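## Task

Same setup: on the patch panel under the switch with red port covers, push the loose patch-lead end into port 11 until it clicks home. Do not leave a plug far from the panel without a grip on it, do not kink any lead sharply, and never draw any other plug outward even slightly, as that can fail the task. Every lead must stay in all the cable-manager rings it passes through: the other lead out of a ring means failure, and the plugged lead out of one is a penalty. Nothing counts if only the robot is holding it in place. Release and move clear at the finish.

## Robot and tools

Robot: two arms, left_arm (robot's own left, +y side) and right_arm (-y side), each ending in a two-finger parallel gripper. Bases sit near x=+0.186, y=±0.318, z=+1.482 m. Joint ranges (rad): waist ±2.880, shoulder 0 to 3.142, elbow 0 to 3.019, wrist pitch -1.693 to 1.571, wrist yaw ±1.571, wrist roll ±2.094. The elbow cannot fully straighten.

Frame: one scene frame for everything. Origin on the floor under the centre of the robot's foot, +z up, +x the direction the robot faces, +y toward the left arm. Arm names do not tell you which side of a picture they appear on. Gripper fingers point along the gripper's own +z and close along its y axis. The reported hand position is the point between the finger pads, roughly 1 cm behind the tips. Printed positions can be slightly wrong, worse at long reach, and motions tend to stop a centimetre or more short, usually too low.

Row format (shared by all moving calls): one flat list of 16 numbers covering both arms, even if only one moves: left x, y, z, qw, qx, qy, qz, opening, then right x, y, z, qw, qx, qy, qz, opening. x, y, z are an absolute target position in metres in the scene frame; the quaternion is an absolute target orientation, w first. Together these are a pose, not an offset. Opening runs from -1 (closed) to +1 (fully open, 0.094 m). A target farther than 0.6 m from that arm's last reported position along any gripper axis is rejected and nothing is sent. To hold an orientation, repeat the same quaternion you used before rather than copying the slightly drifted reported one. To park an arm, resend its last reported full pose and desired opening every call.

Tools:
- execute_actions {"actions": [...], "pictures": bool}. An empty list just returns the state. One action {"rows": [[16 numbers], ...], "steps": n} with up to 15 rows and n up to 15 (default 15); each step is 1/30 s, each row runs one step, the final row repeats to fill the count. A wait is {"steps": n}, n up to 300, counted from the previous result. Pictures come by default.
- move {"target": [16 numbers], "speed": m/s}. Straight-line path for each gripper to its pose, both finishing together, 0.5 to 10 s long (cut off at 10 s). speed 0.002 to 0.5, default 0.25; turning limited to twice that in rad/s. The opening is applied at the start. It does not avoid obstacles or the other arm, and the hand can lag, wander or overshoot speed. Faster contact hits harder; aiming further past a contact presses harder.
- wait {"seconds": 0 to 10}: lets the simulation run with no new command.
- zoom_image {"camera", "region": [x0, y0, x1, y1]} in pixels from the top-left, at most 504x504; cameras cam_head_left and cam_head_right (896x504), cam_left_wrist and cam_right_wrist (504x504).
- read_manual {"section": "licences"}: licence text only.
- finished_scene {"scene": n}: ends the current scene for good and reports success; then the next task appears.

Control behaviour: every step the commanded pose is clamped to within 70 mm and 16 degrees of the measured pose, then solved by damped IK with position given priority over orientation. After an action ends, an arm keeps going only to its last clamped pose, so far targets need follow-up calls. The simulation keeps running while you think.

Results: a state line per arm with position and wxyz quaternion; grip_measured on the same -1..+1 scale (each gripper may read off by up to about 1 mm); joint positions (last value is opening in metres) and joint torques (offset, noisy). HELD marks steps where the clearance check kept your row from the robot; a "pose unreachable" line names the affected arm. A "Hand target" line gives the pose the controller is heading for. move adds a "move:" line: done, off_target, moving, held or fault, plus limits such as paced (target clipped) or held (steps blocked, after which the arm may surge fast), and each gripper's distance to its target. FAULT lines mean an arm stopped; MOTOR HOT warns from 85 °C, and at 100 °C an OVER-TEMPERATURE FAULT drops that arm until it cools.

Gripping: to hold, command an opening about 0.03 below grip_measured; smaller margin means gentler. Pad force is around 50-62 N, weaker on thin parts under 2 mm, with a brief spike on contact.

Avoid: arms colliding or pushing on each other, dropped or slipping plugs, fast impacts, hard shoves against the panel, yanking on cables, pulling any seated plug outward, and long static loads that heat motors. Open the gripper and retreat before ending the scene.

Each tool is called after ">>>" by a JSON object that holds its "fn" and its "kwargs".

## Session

>>> {"fn": "execute_actions", "kwargs": {"actions": []}}

Scene clock: 0.00 s of 4500.00 s.
left_arm: end_effector_position=(+0.7985, +0.3301, +1.1460) grip_measured=+1.000 end_effector_quat_wxyz=(+0.271, -0.011, +0.963, +0.012) | right_arm: end_effector_position=(+0.7851, -0.3155, +1.1449) grip_measured=+1.000 end_effector_quat_wxyz=(+0.263, +0.007, +0.965, +0.003)
Joint positions: left_arm=[-1.827  0.847  0.839  0.416 -0.19   0.211  0.094] | right_arm=[ 1.86   0.846  0.81   0.422  0.193 -0.218  0.094]
Joint velocities: left_arm=[ 0.005 -0.005 -0.002  0.017  0.037 -0.007  0.   ] | right_arm=[-0.005 -0.005 -0.012  0.002  0.022 -0.037  0.   ]
Joint torques (N m, as the arm reports them, + toward a larger angle): no reading
Hand target (left_arm): +0.800, +0.330, +1.145; +0.271, -0.011, +0.962, +0.013
Hand target (right_arm): +0.793, -0.318, +1.151; +0.273, +0.010, +0.962, +0.001

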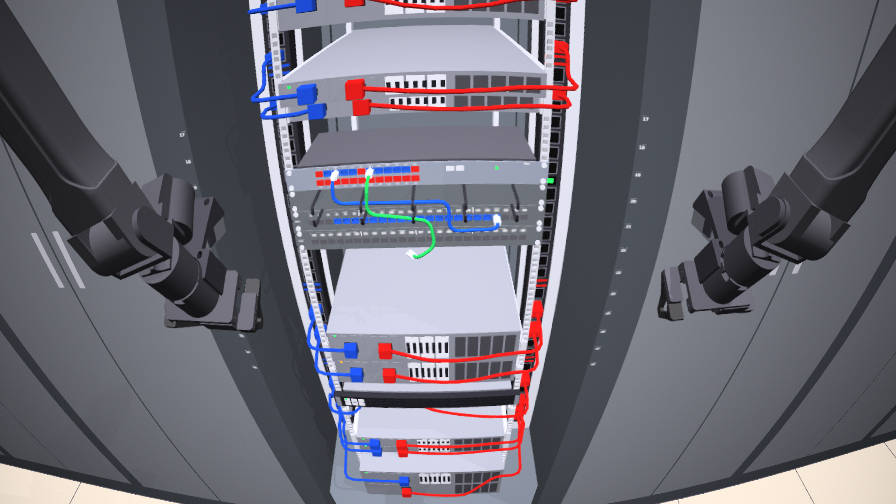

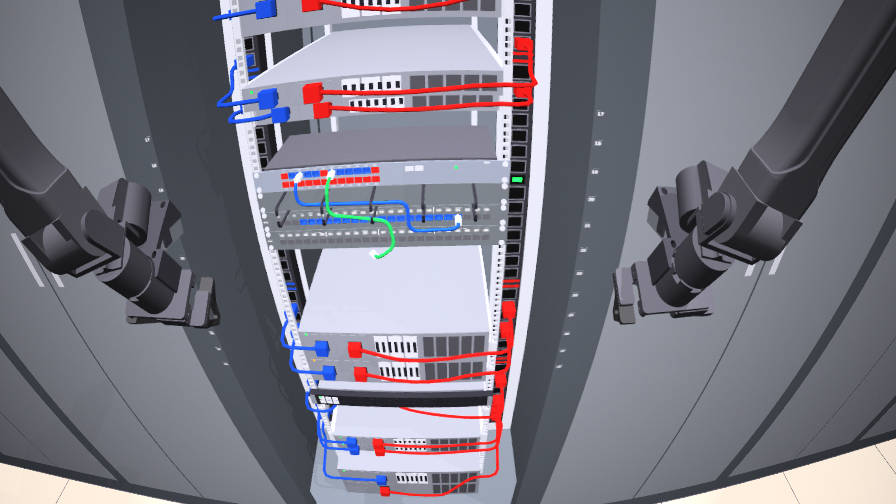

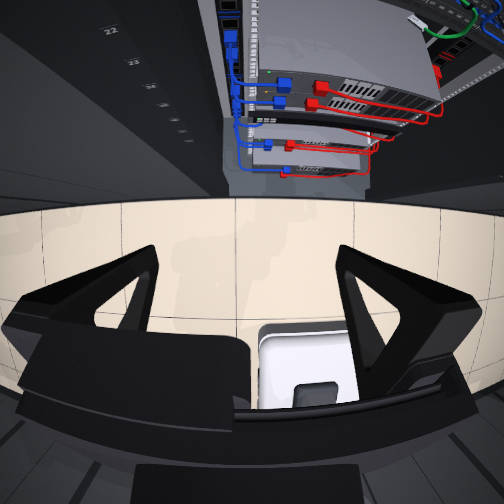

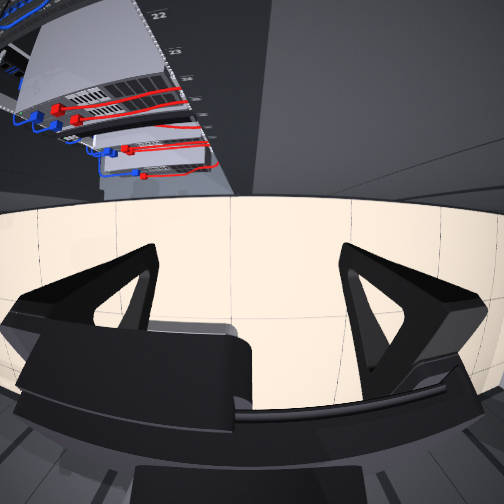

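>>> {"fn": "zoom_image", "kwargs": {"camera": "cam_head_left", "region": [350, 180, 480, 275]}}

>>> {"fn": "zoom_image", "kwargs": {"camera": "cam_head_right", "region": [310, 180, 440, 275]}}

>>> {"fn": "zoom_image", "kwargs": {"camera": "cam_left_wrist", "region": [384, 0, 504, 70]}}

Region (350, 180, 480, 275) of cam_head_left's 896x504 image, scaled by 3.877, with more detail than that image has; it fills the top 368 rows of this view, and the rest is white.

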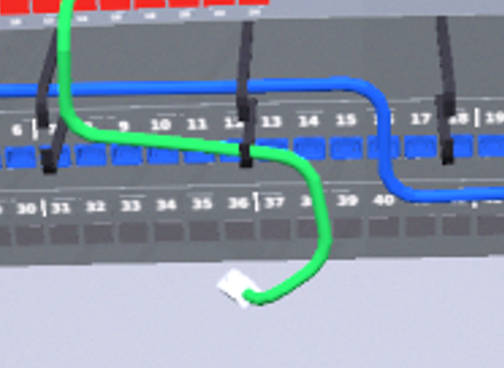

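Region (310, 180, 440, 275) of cam_head_right's 896x504 image, scaled by 3.877, with more detail than that image has; it fills the top 368 rows of this view, and the rest is white.

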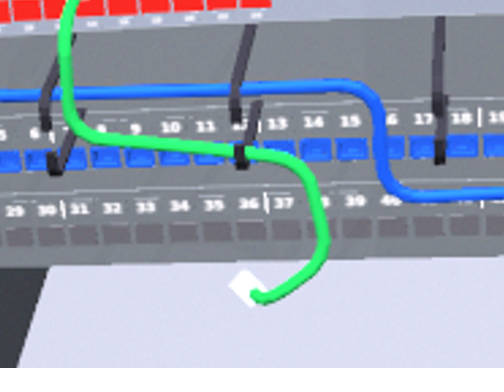

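Region (384, 0, 504, 70) of cam_left_wrist's 504x504 image, scaled by 4.200, with more detail than that image has; it fills the top 294 rows of this view, and the rest is white.

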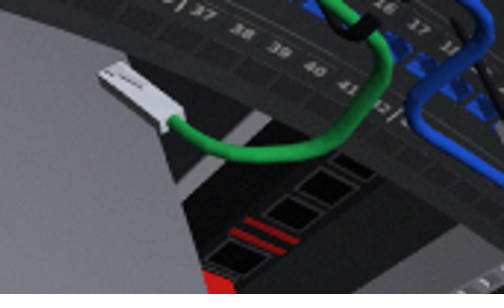

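>>> {"fn": "move", "kwargs": {"target": [0.99,0.11,1.08,0.3427,-0.5339,0.6186,-0.4638,-0.3,0.7851,-0.3155,1.1449,0.263,0.007,0.965,0.003,1], "speed": 0.3}}

Scene clock: 7.20 s of 4500.00 s.
left_arm: end_effector_position=(+0.9893, +0.1200, +1.0794) grip_measured=-0.299 end_effector_quat_wxyz=(-0.336, +0.534, -0.626, +0.459) | right_arm: end_effector_position=(+0.7851, -0.3155, +1.1449) grip_measured=+1.000 end_effector_quat_wxyz=(+0.263, +0.007, +0.965, +0.003)
Joint positions: left_arm=[-2.104  1.525  1.494  0.973  0.056 -1.051  0.033] | right_arm=[ 1.86   0.846  0.81   0.422  0.193 -0.218  0.094]
Joint velocities: left_arm=[-0.024 -0.005 -0.007 -0.002 -0.051 -0.066 -0.   ] | right_arm=[-0.005 -0.005 -0.002 -0.017  0.051 -0.081  0.   ]
Joint torques (N m, as the arm reports them, + toward a larger angle): left_arm=[-10.37 -16.97   4.61   2.51   0.22  -0.03] | right_arm=[  2.8  -12.03   2.08   1.22  -0.05  -0.13]
Hand target (left_arm): +0.991, +0.115, +1.078; +0.337, -0.538, +0.617, -0.464
Hand target (right_arm): +0.785, -0.315, +1.145; +0.263, +0.007, +0.965, +0.003
Off the commanded pose (left_arm): 0.010 m, 1 deg.
Off the commanded pose (right_arm): 0.000 m, 0 deg.
After step 90, 0.90 s passed at rest.
move: done
camera_calibration (this result's frames):
cam_left_wrist: T_world_to_cam=[[0.365032, -0.0138869, 0.930891, -1.36052], [-0.697712, -0.666094, 0.263659, 0.491602], [0.6164, -0.745738, -0.252835, -0.121691], [0, 0, 0, 1]] pos_world=[0.91464, 0.217811, 1.10611]

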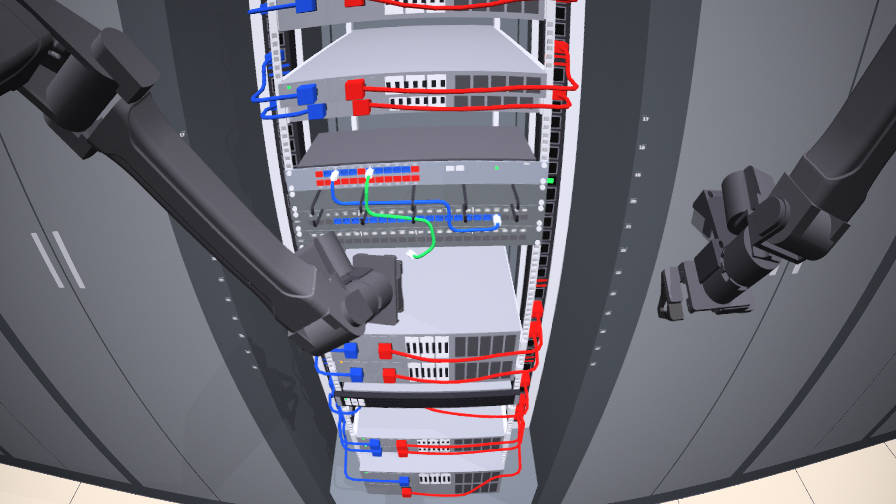

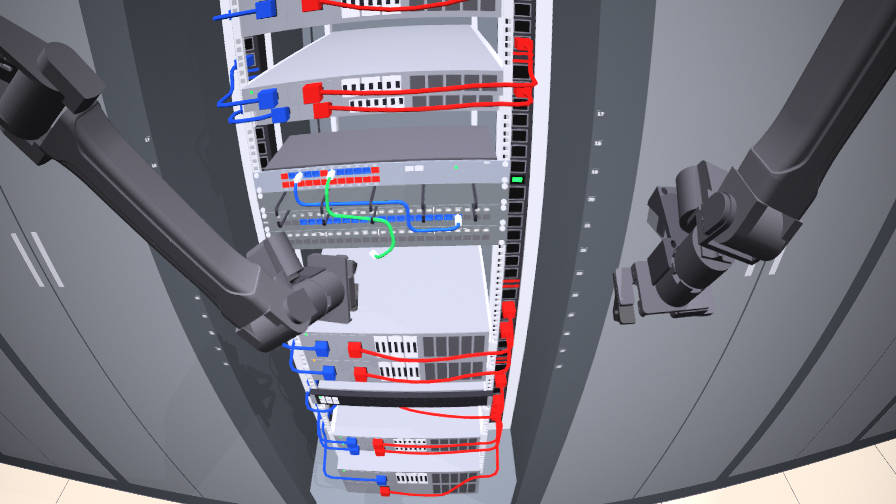

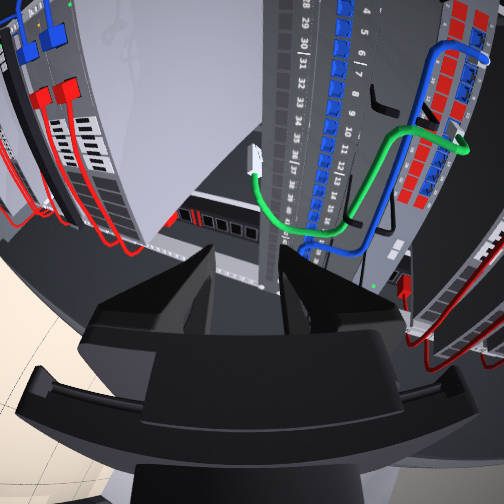

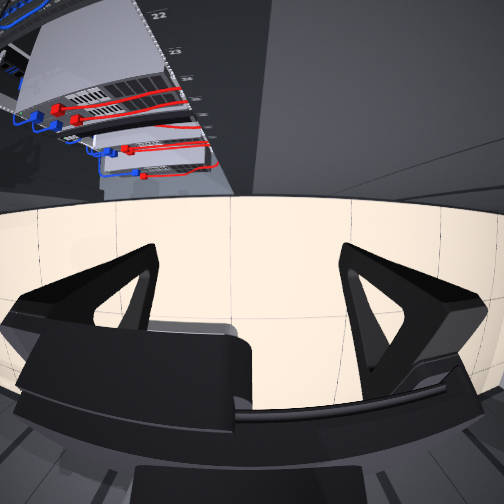

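>>> {"fn": "zoom_image", "kwargs": {"camera": "cam_left_wrist", "region": [215, 125, 315, 225]}}

>>> {"fn": "zoom_image", "kwargs": {"camera": "cam_head_left", "region": [395, 238, 440, 270]}}

Region (215, 125, 315, 225) of cam_left_wrist's 504x504 image, scaled by 5.040, with more detail than that image has.

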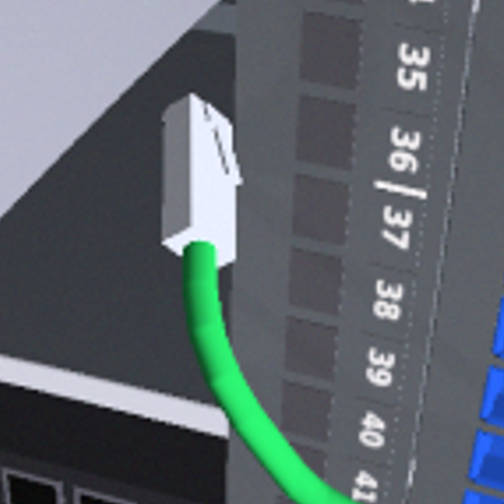

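Region (395, 238, 440, 270) of cam_head_left's 896x504 image, scaled by 11.200, with more detail than that image has; it fills the top 358 rows of this view, and the rest is white.

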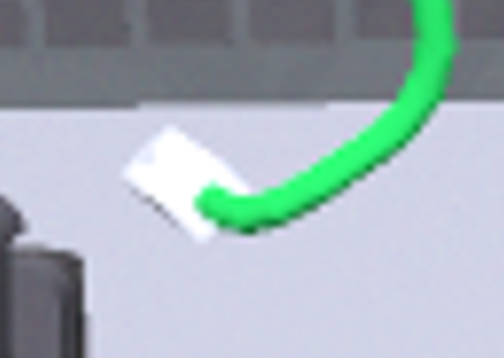

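>>> {"fn": "move", "kwargs": {"target": [1.04,0.09,1.056,0.3098,-0.7101,0.3497,-0.5266,-0.3,0.7851,-0.3155,1.1449,0.263,0.007,0.965,0.003,1], "speed": 0.2}}

Scene clock: 14.13 s of 4500.00 s.
left_arm: end_effector_position=(+1.0394, +0.0988, +1.0571) grip_measured=-0.299 end_effector_quat_wxyz=(-0.310, +0.709, -0.361, +0.521) | right_arm: end_effector_position=(+0.7851, -0.3155, +1.1449) grip_measured=+1.000 end_effector_quat_wxyz=(+0.263, +0.007, +0.965, +0.003)
Joint positions: left_arm=[-2.179  1.771  1.844  1.106 -0.167 -1.554  0.033] | right_arm=[ 1.86   0.846  0.81   0.422  0.193 -0.218  0.094]
Joint velocities: left_arm=[-0.005 -0.005 -0.007 -0.002  0.037 -0.051 -0.001] | right_arm=[-0.015 -0.005 -0.007 -0.007 -0.037  0.007  0.   ]
Joint torques (N m, as the arm reports them, + toward a larger angle): left_arm=[-13.98 -16.62   6.11   2.38   0.22  -0.03] | right_arm=[  2.59 -12.26   2.05   1.19  -0.05  -0.13]
Hand target (left_arm): +1.039, +0.092, +1.056; -0.309, +0.710, -0.348, +0.528
Hand target (right_arm): +0.785, -0.315, +1.145; +0.263, +0.007, +0.965, +0.003
Off the commanded pose (left_arm): 0.009 m, 1 deg.
Off the commanded pose (right_arm): 0.000 m, 0 deg.
After step 90, 1.80 s passed at rest.
move: done
camera_calibration (this result's frames):
cam_left_wrist: T_world_to_cam=[[0.195874, 0.544556, 0.815532, -1.11571], [-0.40291, -0.713512, 0.573205, -0.110641], [0.894034, -0.440862, 0.0796481, -0.844133], [0, 0, 0, 1]] pos_world=[0.928645, 0.156479, 1.04055]

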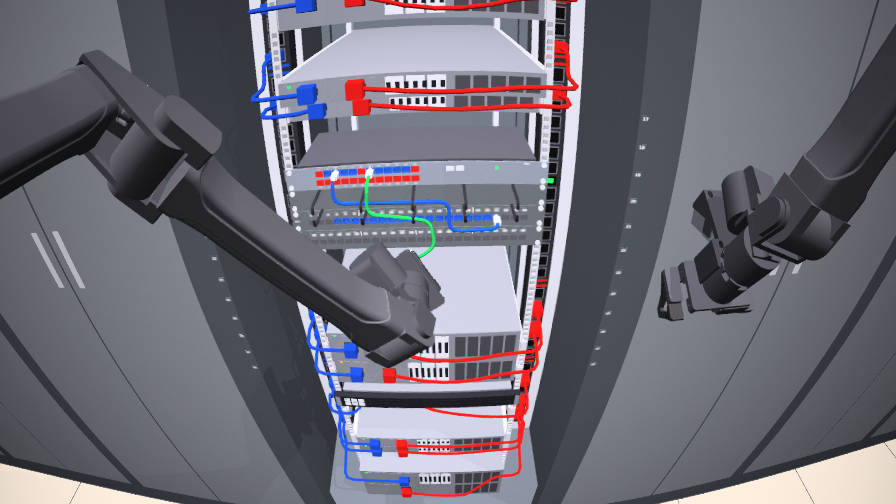

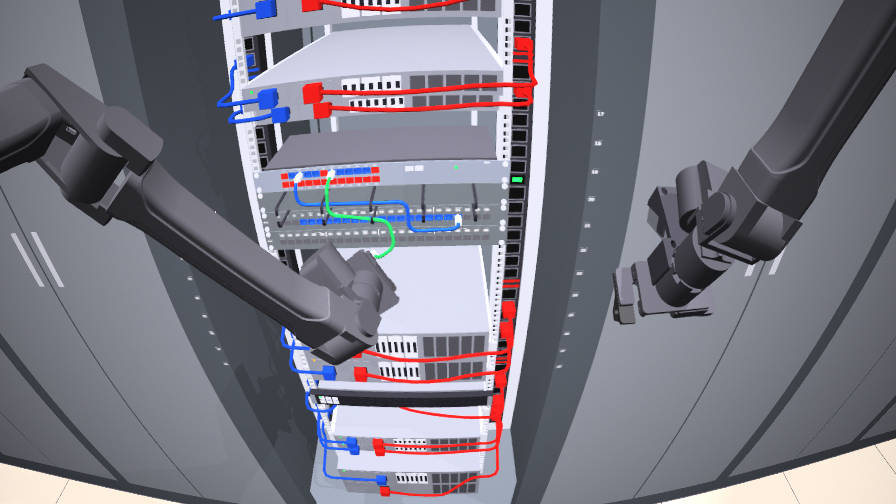

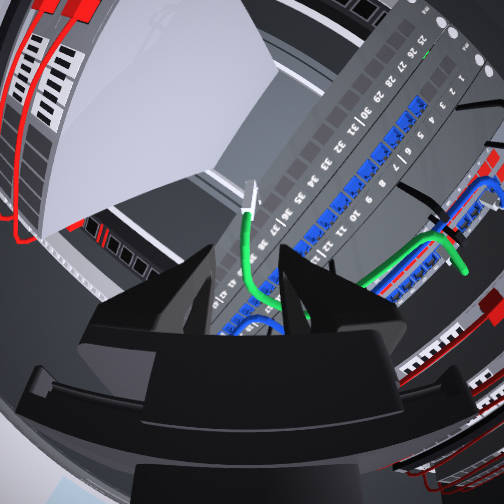

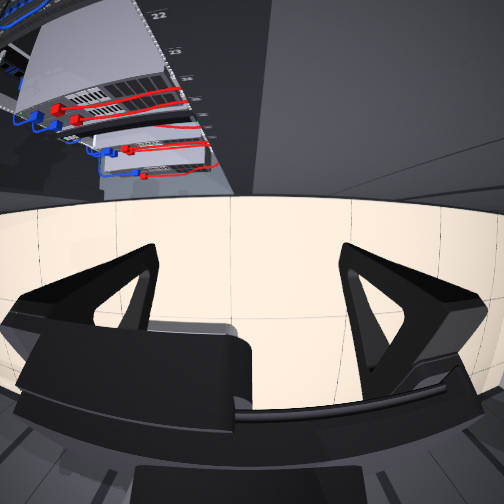

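>>> {"fn": "zoom_image", "kwargs": {"camera": "cam_left_wrist", "region": [200, 165, 300, 265]}}

Region (200, 165, 300, 265) of cam_left_wrist's 504x504 image, scaled by 5.040, with more detail than that image has.

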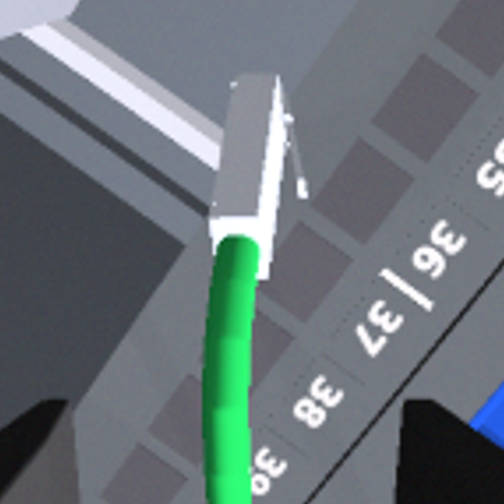

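>>> {"fn": "move", "kwargs": {"target": [1.08,0.091,1.046,0.3098,-0.7101,0.3497,-0.5266,-0.45,0.7851,-0.3155,1.1449,0.263,0.007,0.965,0.003,1], "speed": 0.05}}

>>> {"fn": "zoom_image", "kwargs": {"camera": "cam_left_wrist", "region": [195, 190, 305, 300]}}

Scene clock: 18.70 s of 4500.00 s.
left_arm: end_effector_position=(+1.0805, +0.0990, +1.0547) grip_measured=-0.449 end_effector_quat_wxyz=(-0.315, +0.707, -0.353, +0.526) | right_arm: end_effector_position=(+0.7851, -0.3155, +1.1449) grip_measured=+1.000 end_effector_quat_wxyz=(+0.263, +0.007, +0.965, +0.003)
Joint positions: left_arm=[-2.179  1.832  2.031  1.003 -0.167 -1.558  0.026] | right_arm=[ 1.86   0.846  0.81   0.422  0.193 -0.218  0.094]
Joint velocities: left_arm=[-0.005  0.005  0.002 -0.027 -0.051  0.022 -0.001] | right_arm=[ 0.005 -0.005 -0.022 -0.007  0.007  0.007  0.   ]
Joint torques (N m, as the arm reports them, + toward a larger angle): left_arm=[-13.93 -17.38   7.34   1.17   0.26  -0.05] | right_arm=[  2.61 -12.15   2.15   1.19  -0.05  -0.14]
Hand target (left_arm): +1.079, +0.092, +1.047; -0.310, +0.710, -0.350, +0.527
Hand target (right_arm): +0.785, -0.315, +1.145; +0.263, +0.007, +0.965, +0.003
Off the commanded pose (left_arm): 0.012 m, 1 deg.
Off the commanded pose (right_arm): 0.000 m, 0 deg.
After step 90, 0.37 s passed at rest.
move: off_target (left_arm)
camera_calibration (this result's frames):
cam_left_wrist: T_world_to_cam=[[0.172873, 0.550051, 0.817042, -1.09927], [-0.403734, -0.717066, 0.568168, -0.0860014], [0.898395, -0.428089, 0.0981134, -0.906116], [0, 0, 0, 1]] pos_world=[0.969362, 0.155086, 1.03591]

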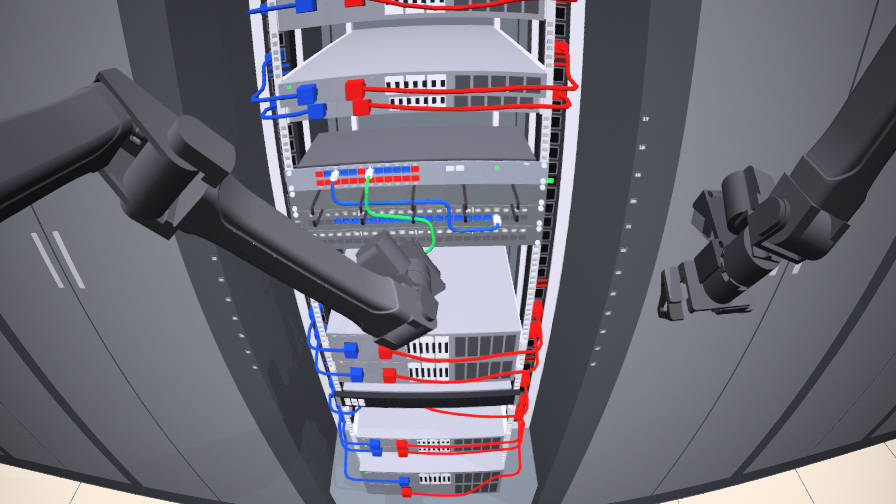

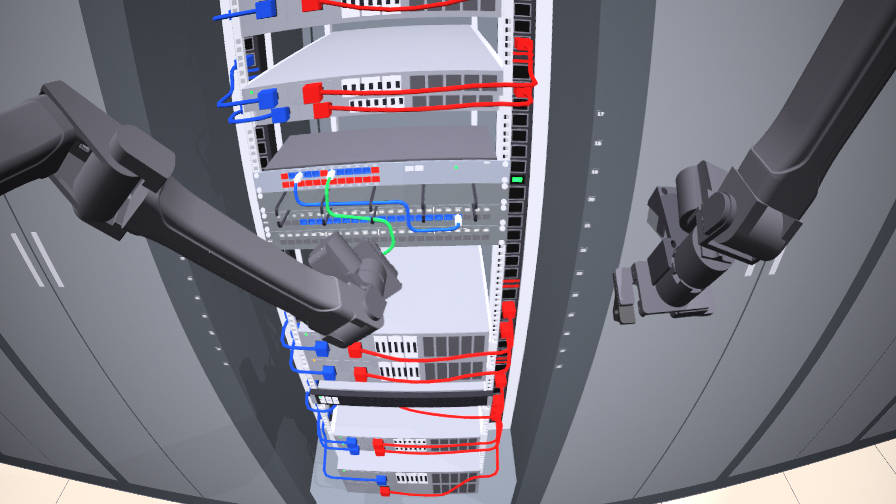

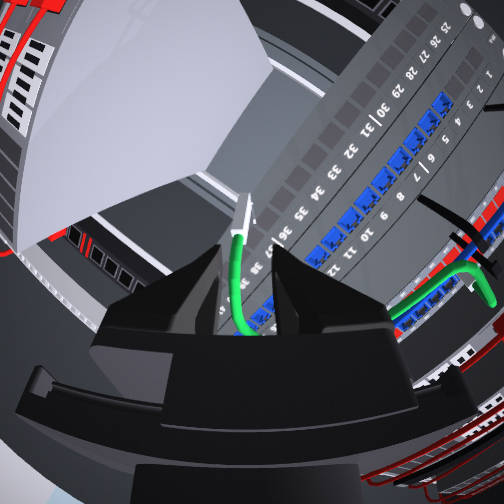

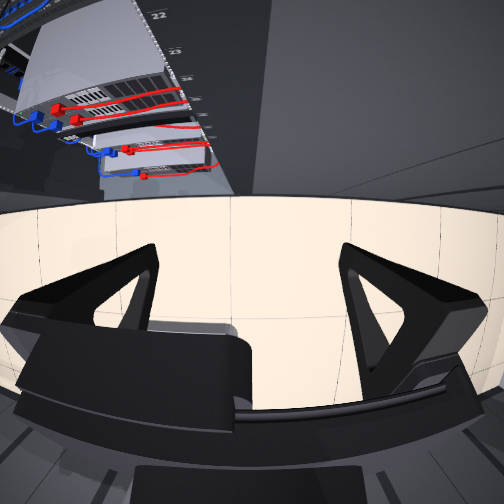

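Region (195, 190, 305, 300) of cam_left_wrist's 504x504 image, scaled by 4.582, with more detail than that image has.

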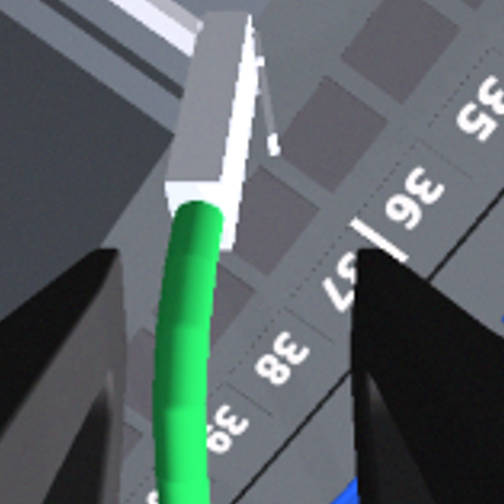

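>>> {"fn": "execute_actions", "kwargs": {"actions": [{"rows":[[1.080,0.093,1.045,0.3098,-0.7101,0.3497,-0.5266,-0.45,0.7851,-0.3155,1.1449,0.263,0.007,0.965,0.003,1],[1.081,0.094,1.043,0.3098,-0.7101,0.3497,-0.5266,-0.45,0.7851,-0.3155,1.1449,0.263,0.007,0.965,0.003,1],[1.082,0.095,1.041,0.3098,-0.7101,0.3497,-0.5266,-0.45,0.7851,-0.3155,1.1449,0.263,0.007,0.965,0.003,1],[1.083,0.096,1.039,0.3098,-0.7101,0.3497,-0.5266,-0.45,0.7851,-0.3155,1.1449,0.263,0.007,0.965,0.003,1],[1.084,0.096,1.037,0.3098,-0.7101,0.3497,-0.5266,-0.45,0.7851,-0.3155,1.1449,0.263,0.007,0.965,0.003,1],[1.085,0.097,1.035,0.3098,-0.7101,0.3497,-0.5266,-0.45,0.7851,-0.3155,1.1449,0.263,0.007,0.965,0.003,1],[1.086,0.097,1.034,0.3098,-0.7101,0.3497,-0.5266,-0.45,0.7851,-0.3155,1.1449,0.263,0.007,0.965,0.003,1],[1.087,0.097,1.033,0.3098,-0.7101,0.3497,-0.5266,-0.45,0.7851,-0.3155,1.1449,0.263,0.007,0.965,0.003,1]],"steps":15}], "pictures": false}}

Scene clock: 22.10 s of 4500.00 s.
left_arm: end_effector_position=(+1.0897, +0.0956, +1.0500) grip_measured=-0.449 end_effector_quat_wxyz=(-0.310, +0.709, -0.347, +0.530) | right_arm: end_effector_position=(+0.7851, -0.3155, +1.1449) grip_measured=+1.000 end_effector_quat_wxyz=(+0.263, +0.007, +0.965, +0.003)
Joint positions: left_arm=[-2.179  1.863  2.096  0.97  -0.164 -1.575  0.026] | right_arm=[ 1.86   0.846  0.81   0.422  0.193 -0.218  0.094]
Joint velocities: left_arm=[-0.015  0.015 -0.012 -0.017  0.022 -0.007 -0.   ] | right_arm=[ 0.005 -0.015 -0.002  0.002  0.037 -0.007  0.   ]
Joint torques (N m, as the arm reports them, + toward a larger angle): left_arm=[-12.03 -17.98   7.98   1.24   0.44  -0.07] | right_arm=[  2.38 -12.14   2.03   1.21  -0.04  -0.14]
Hand target (left_arm): +1.086, +0.098, +1.034; -0.310, +0.710, -0.350, +0.527
Hand target (right_arm): +0.785, -0.315, +1.145; +0.263, +0.007, +0.965, +0.003
Off the commanded pose (left_arm): 0.017 m, 1 deg.
Off the commanded pose (right_arm): 0.000 m, 0 deg.
Steps of this call (steps 1 to 87: nothing new was sent; steps 88 to 102: all 15 steps of this action). Readings (end_effector_position):
88: left_arm (+1.0814, +0.0995, +1.0554) | right_arm (+0.7851, -0.3155, +1.1449)
89: left_arm (+1.0818, +0.0995, +1.0554) | right_arm (+0.7851, -0.3155, +1.1449)
91: left_arm (+1.0835, +0.0992, +1.0549) | right_arm (+0.7851, -0.3155, +1.1449)
95: left_arm (+1.0889, +0.0981, +1.0537) | right_arm (+0.7851, -0.3155, +1.1449)
102: the state above

>>> {"fn": "execute_actions", "kwargs": {"actions": [{"rows":[[1.087,0.099,1.032,0.3098,-0.7101,0.3497,-0.5266,-0.45,0.7851,-0.3155,1.1449,0.263,0.007,0.965,0.003,1],[1.088,0.101,1.031,0.3098,-0.7101,0.3497,-0.5266,-0.45,0.7851,-0.3155,1.1449,0.263,0.007,0.965,0.003,1],[1.088,0.102,1.030,0.3098,-0.7101,0.3497,-0.5266,-0.45,0.7851,-0.3155,1.1449,0.263,0.007,0.965,0.003,1],[1.089,0.103,1.029,0.3098,-0.7101,0.3497,-0.5266,-0.45,0.7851,-0.3155,1.1449,0.263,0.007,0.965,0.003,1],[1.089,0.104,1.028,0.3098,-0.7101,0.3497,-0.5266,-0.45,0.7851,-0.3155,1.1449,0.263,0.007,0.965,0.003,1],[1.090,0.105,1.027,0.3098,-0.7101,0.3497,-0.5266,-0.45,0.7851,-0.3155,1.1449,0.263,0.007,0.965,0.003,1]],"steps":15}]}}

>>> {"fn": "zoom_image", "kwargs": {"camera": "cam_left_wrist", "region": [195, 190, 305, 300]}}

Scene clock: 24.17 s of 4500.00 s.
left_arm: end_effector_position=(+1.0937, +0.1049, +1.0443) grip_measured=-0.449 end_effector_quat_wxyz=(-0.312, +0.708, -0.347, +0.530) | right_arm: end_effector_position=(+0.7851, -0.3155, +1.1449) grip_measured=+1.000 end_effector_quat_wxyz=(+0.263, +0.007, +0.965, +0.003)
Joint positions: left_arm=[-2.161  1.868  2.115  0.955 -0.158 -1.59   0.026] | right_arm=[ 1.86   0.846  0.81   0.422  0.193 -0.218  0.094]
Joint velocities: left_arm=[-0.005 -0.005  0.007  0.012  0.007 -0.022 -0.   ] | right_arm=[ 0.005  0.005 -0.007 -0.007  0.007 -0.022  0.   ]
Joint torques (N m, as the arm reports them, + toward a larger angle): left_arm=[-11.31 -17.38   7.95   1.3    0.43  -0.08] | right_arm=[  2.74 -12.11   2.06   1.15  -0.05  -0.14]
Hand target (left_arm): +1.089, +0.105, +1.028; -0.310, +0.710, -0.350, +0.527
Hand target (right_arm): +0.785, -0.315, +1.145; +0.263, +0.007, +0.965, +0.003
Off the commanded pose (left_arm): 0.018 m, 1 deg.
Off the commanded pose (right_arm): 0.000 m, 0 deg.
Steps of this call (steps 1 to 47: nothing new was sent; steps 48 to 62: all 15 steps of this action). Readings (end_effector_position):
48: left_arm (+1.0891, +0.0948, +1.0490) | right_arm (+0.7851, -0.3155, +1.1449)
49: left_arm (+1.0891, +0.0947, +1.0489) | right_arm (+0.7851, -0.3155, +1.1449)
51: left_arm (+1.0894, +0.0953, +1.0480) | right_arm (+0.7851, -0.3155, +1.1449)
55: left_arm (+1.0917, +0.1001, +1.0457) | right_arm (+0.7851, -0.3155, +1.1449)
62: the state above
camera_calibration (this result's frames):
cam_left_wrist: T_world_to_cam=[[0.16683, 0.562736, 0.809627, -1.08328], [-0.404053, -0.710001, 0.576748, -0.0799152], [0.899394, -0.423351, 0.108926, -0.92722], [0, 0, 0, 1]] pos_world=[0.982368, 0.16032, 1.02414]

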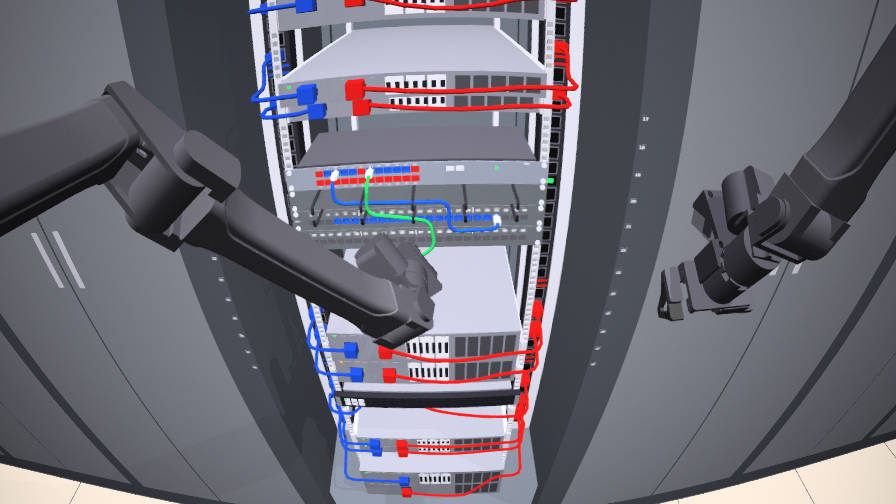

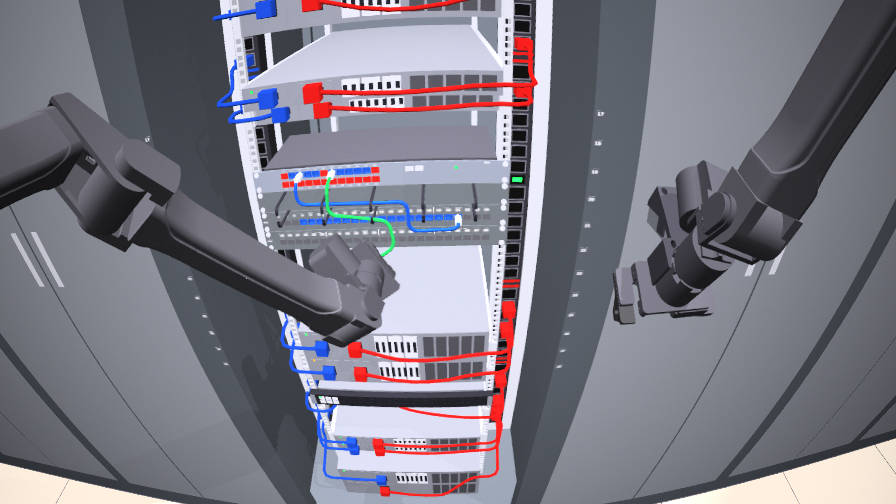

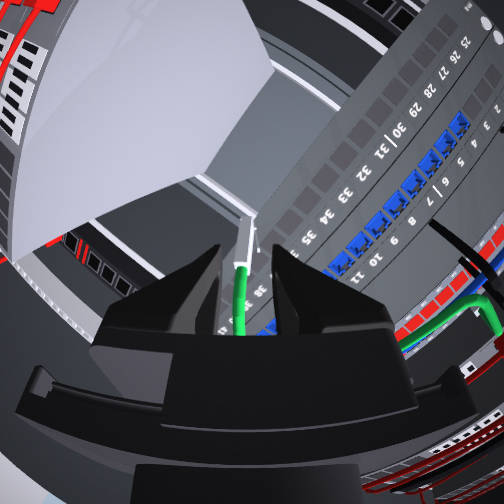

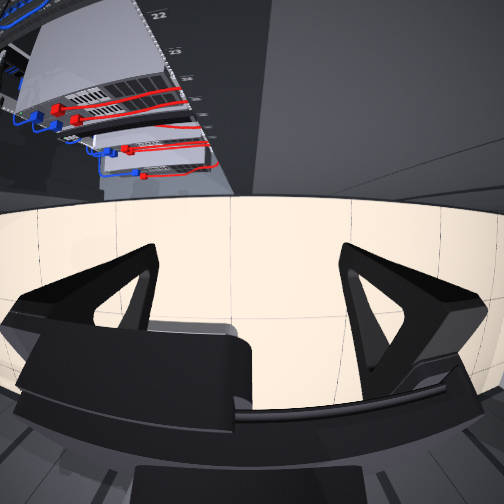

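Region (195, 190, 305, 300) of cam_left_wrist's 504x504 image, scaled by 4.582, with more detail than that image has.

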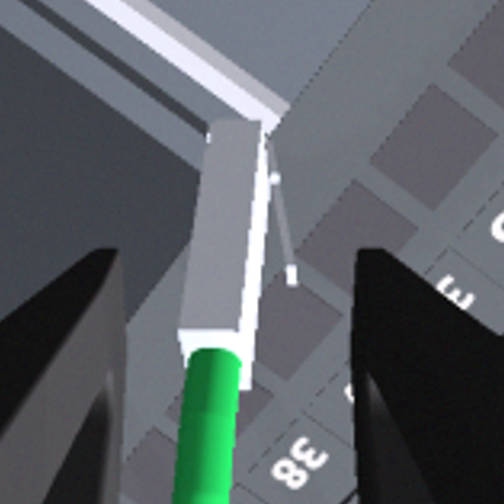

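>>> {"fn": "execute_actions", "kwargs": {"actions": [{"rows":[[1.090,0.102,1.029,0.3098,-0.7101,0.3497,-0.5266,-0.45,0.7851,-0.3155,1.1449,0.263,0.007,0.965,0.003,1],[1.090,0.099,1.031,0.3098,-0.7101,0.3497,-0.5266,-0.45,0.7851,-0.3155,1.1449,0.263,0.007,0.965,0.003,1],[1.090,0.096,1.033,0.3098,-0.7101,0.3497,-0.5266,-0.45,0.7851,-0.3155,1.1449,0.263,0.007,0.965,0.003,1],[1.090,0.094,1.035,0.3098,-0.7101,0.3497,-0.5266,-0.45,0.7851,-0.3155,1.1449,0.263,0.007,0.965,0.003,1],[1.090,0.092,1.036,0.3098,-0.7101,0.3497,-0.5266,-0.45,0.7851,-0.3155,1.1449,0.263,0.007,0.965,0.003,1],[1.091,0.090,1.037,0.3098,-0.7101,0.3497,-0.5266,-0.45,0.7851,-0.3155,1.1449,0.263,0.007,0.965,0.003,1],[1.091,0.089,1.038,0.3098,-0.7101,0.3497,-0.5266,-0.45,0.7851,-0.3155,1.1449,0.263,0.007,0.965,0.003,1]],"steps":15}], "pictures": false}}

Scene clock: 27.30 s of 4500.00 s.
left_arm: end_effector_position=(+1.0933, +0.1013, +1.0446) grip_measured=-0.449 end_effector_quat_wxyz=(-0.312, +0.710, -0.346, +0.529) | right_arm: end_effector_position=(+0.7851, -0.3155, +1.1449) grip_measured=+1.000 end_effector_quat_wxyz=(+0.263, +0.007, +0.965, +0.003)
Joint positions: left_arm=[-2.168  1.873  2.12   0.955 -0.164 -1.585  0.026] | right_arm=[ 1.86   0.846  0.81   0.422  0.193 -0.218  0.094]
Joint velocities: left_arm=[-0.005 -0.005  0.002  0.002 -0.051  0.051  0.   ] | right_arm=[-0.005 -0.015 -0.017 -0.012  0.095 -0.022  0.   ]
Joint torques (N m, as the arm reports them, + toward a larger angle): left_arm=[-14.35 -17.51   7.88   1.27   0.2    0.13] | right_arm=[  2.47 -12.01   2.09   1.24  -0.06  -0.16]
Hand target (left_arm): +1.090, +0.090, +1.038; -0.310, +0.710, -0.350, +0.527
Hand target (right_arm): +0.785, -0.315, +1.145; +0.263, +0.007, +0.965, +0.003
Off the commanded pose (left_arm): 0.014 m, 1 deg.
Off the commanded pose (right_arm): 0.000 m, 0 deg.
Steps of this call (steps 1 to 79: nothing new was sent; steps 80 to 94: all 15 steps of this action). Readings (end_effector_position):
80: left_arm (+1.0931, +0.1042, +1.0434) | right_arm (+0.7851, -0.3155, +1.1449)
81: left_arm (+1.0931, +0.1042, +1.0434) | right_arm (+0.7851, -0.3155, +1.1449)
83: left_arm (+1.0928, +0.1044, +1.0430) | right_arm (+0.7851, -0.3155, +1.1449)
87: left_arm (+1.0928, +0.1044, +1.0425) | right_arm (+0.7851, -0.3155, +1.1449)
94: the state above

>>> {"fn": "execute_actions", "kwargs": {"actions": [{"rows":[[1.092,0.088,1.038,0.3098,-0.7101,0.3497,-0.5266,-0.5,0.7851,-0.3155,1.1449,0.263,0.007,0.965,0.003,1],[1.093,0.087,1.038,0.3098,-0.7101,0.3497,-0.5266,-0.53,0.7851,-0.3155,1.1449,0.263,0.007,0.965,0.003,1],[1.0935,0.0865,1.0385,0.3098,-0.7101,0.3497,-0.5266,-0.56,0.7851,-0.3155,1.1449,0.263,0.007,0.965,0.003,1]],"steps":15}]}}

>>> {"fn": "zoom_image", "kwargs": {"camera": "cam_left_wrist", "region": [195, 190, 305, 300]}}

Scene clock: 28.80 s of 4500.00 s.
left_arm: end_effector_position=(+1.0959, +0.0996, +1.0454) grip_measured=-0.559 end_effector_quat_wxyz=(-0.313, +0.709, -0.346, +0.529) | right_arm: end_effector_position=(+0.7851, -0.3155, +1.1449) grip_measured=+1.000 end_effector_quat_wxyz=(+0.263, +0.007, +0.965, +0.003)
Joint positions: left_arm=[-2.171  1.879  2.136  0.948 -0.166 -1.581  0.021] | right_arm=[ 1.86   0.846  0.81   0.422  0.193 -0.218  0.094]
Joint velocities: left_arm=[-0.005 -0.005 -0.002  0.012  0.007  0.022  0.   ] | right_arm=[-0.005  0.005 -0.007 -0.007 -0.037 -0.022  0.   ]
Joint torques (N m, as the arm reports them, + toward a larger angle): left_arm=[-14.76 -17.55   8.07   1.17   0.22   0.14] | right_arm=[  2.33 -12.18   2.04   1.21  -0.06  -0.15]
Hand target (left_arm): +1.093, +0.087, +1.039; -0.310, +0.710, -0.350, +0.526
Hand target (right_arm): +0.785, -0.315, +1.145; +0.263, +0.007, +0.965, +0.003
Off the commanded pose (left_arm): 0.015 m, 1 deg.
Off the commanded pose (right_arm): 0.000 m, 0 deg.
Steps of this call (steps 1 to 30: nothing new was sent; steps 31 to 45: all 15 steps of this action). Readings (end_effector_position):
31: left_arm (+1.0937, +0.1013, +1.0450) | right_arm (+0.7851, -0.3155, +1.1449)
32: left_arm (+1.0941, +0.1015, +1.0449) | right_arm (+0.7851, -0.3155, +1.1449)
34: left_arm (+1.0952, +0.1013, +1.0449) | right_arm (+0.7851, -0.3155, +1.1449)
38: left_arm (+1.0958, +0.1003, +1.0452) | right_arm (+0.7851, -0.3155, +1.1449)
45: the state above
camera_calibration (this result's frames):
cam_left_wrist: T_world_to_cam=[[0.165663, 0.562697, 0.809894, -1.08051], [-0.399822, -0.712398, 0.576742, -0.0877913], [0.901498, -0.419358, 0.10696, -0.932247], [0, 0, 0, 1]] pos_world=[0.984318, 0.15451, 1.02544]

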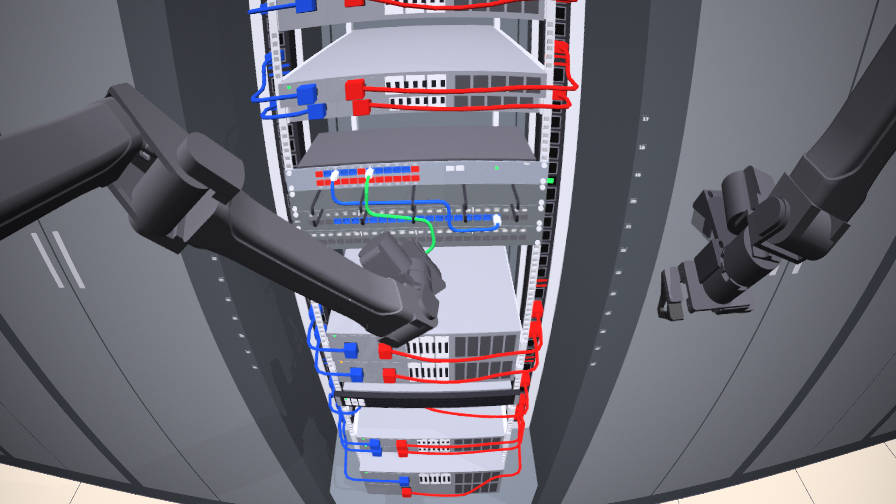

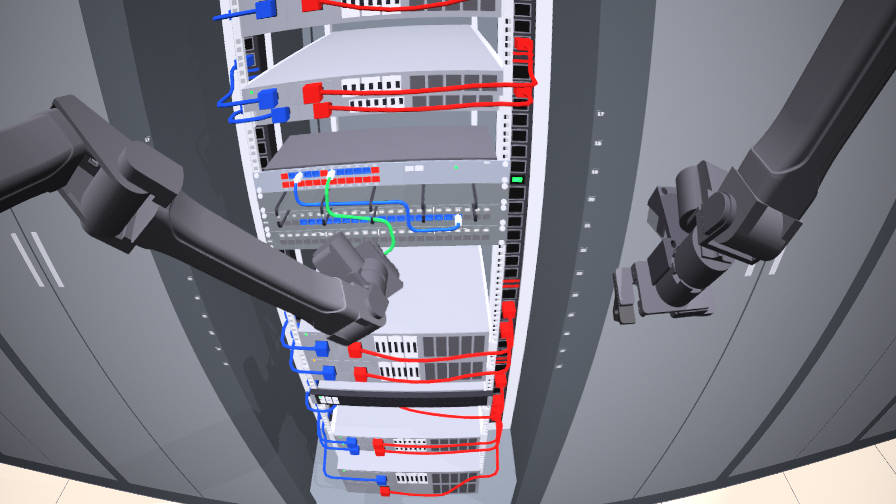

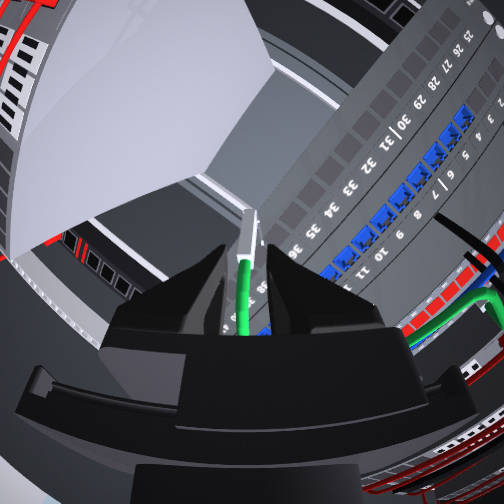

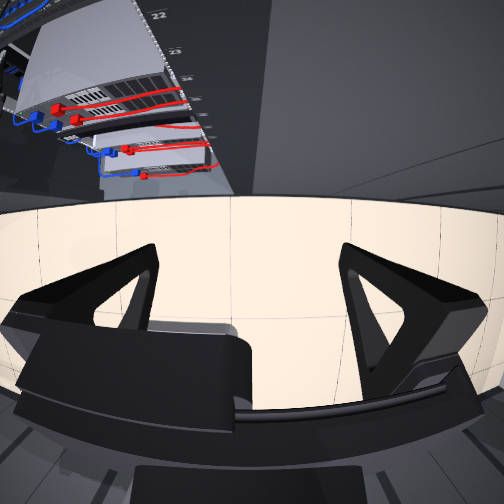

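Region (195, 190, 305, 300) of cam_left_wrist's 504x504 image, scaled by 4.582, with more detail than that image has.

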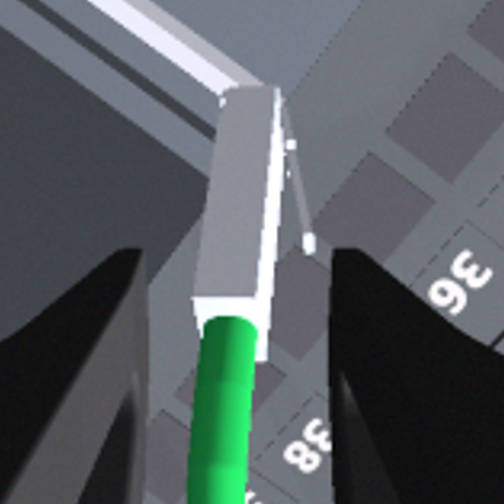

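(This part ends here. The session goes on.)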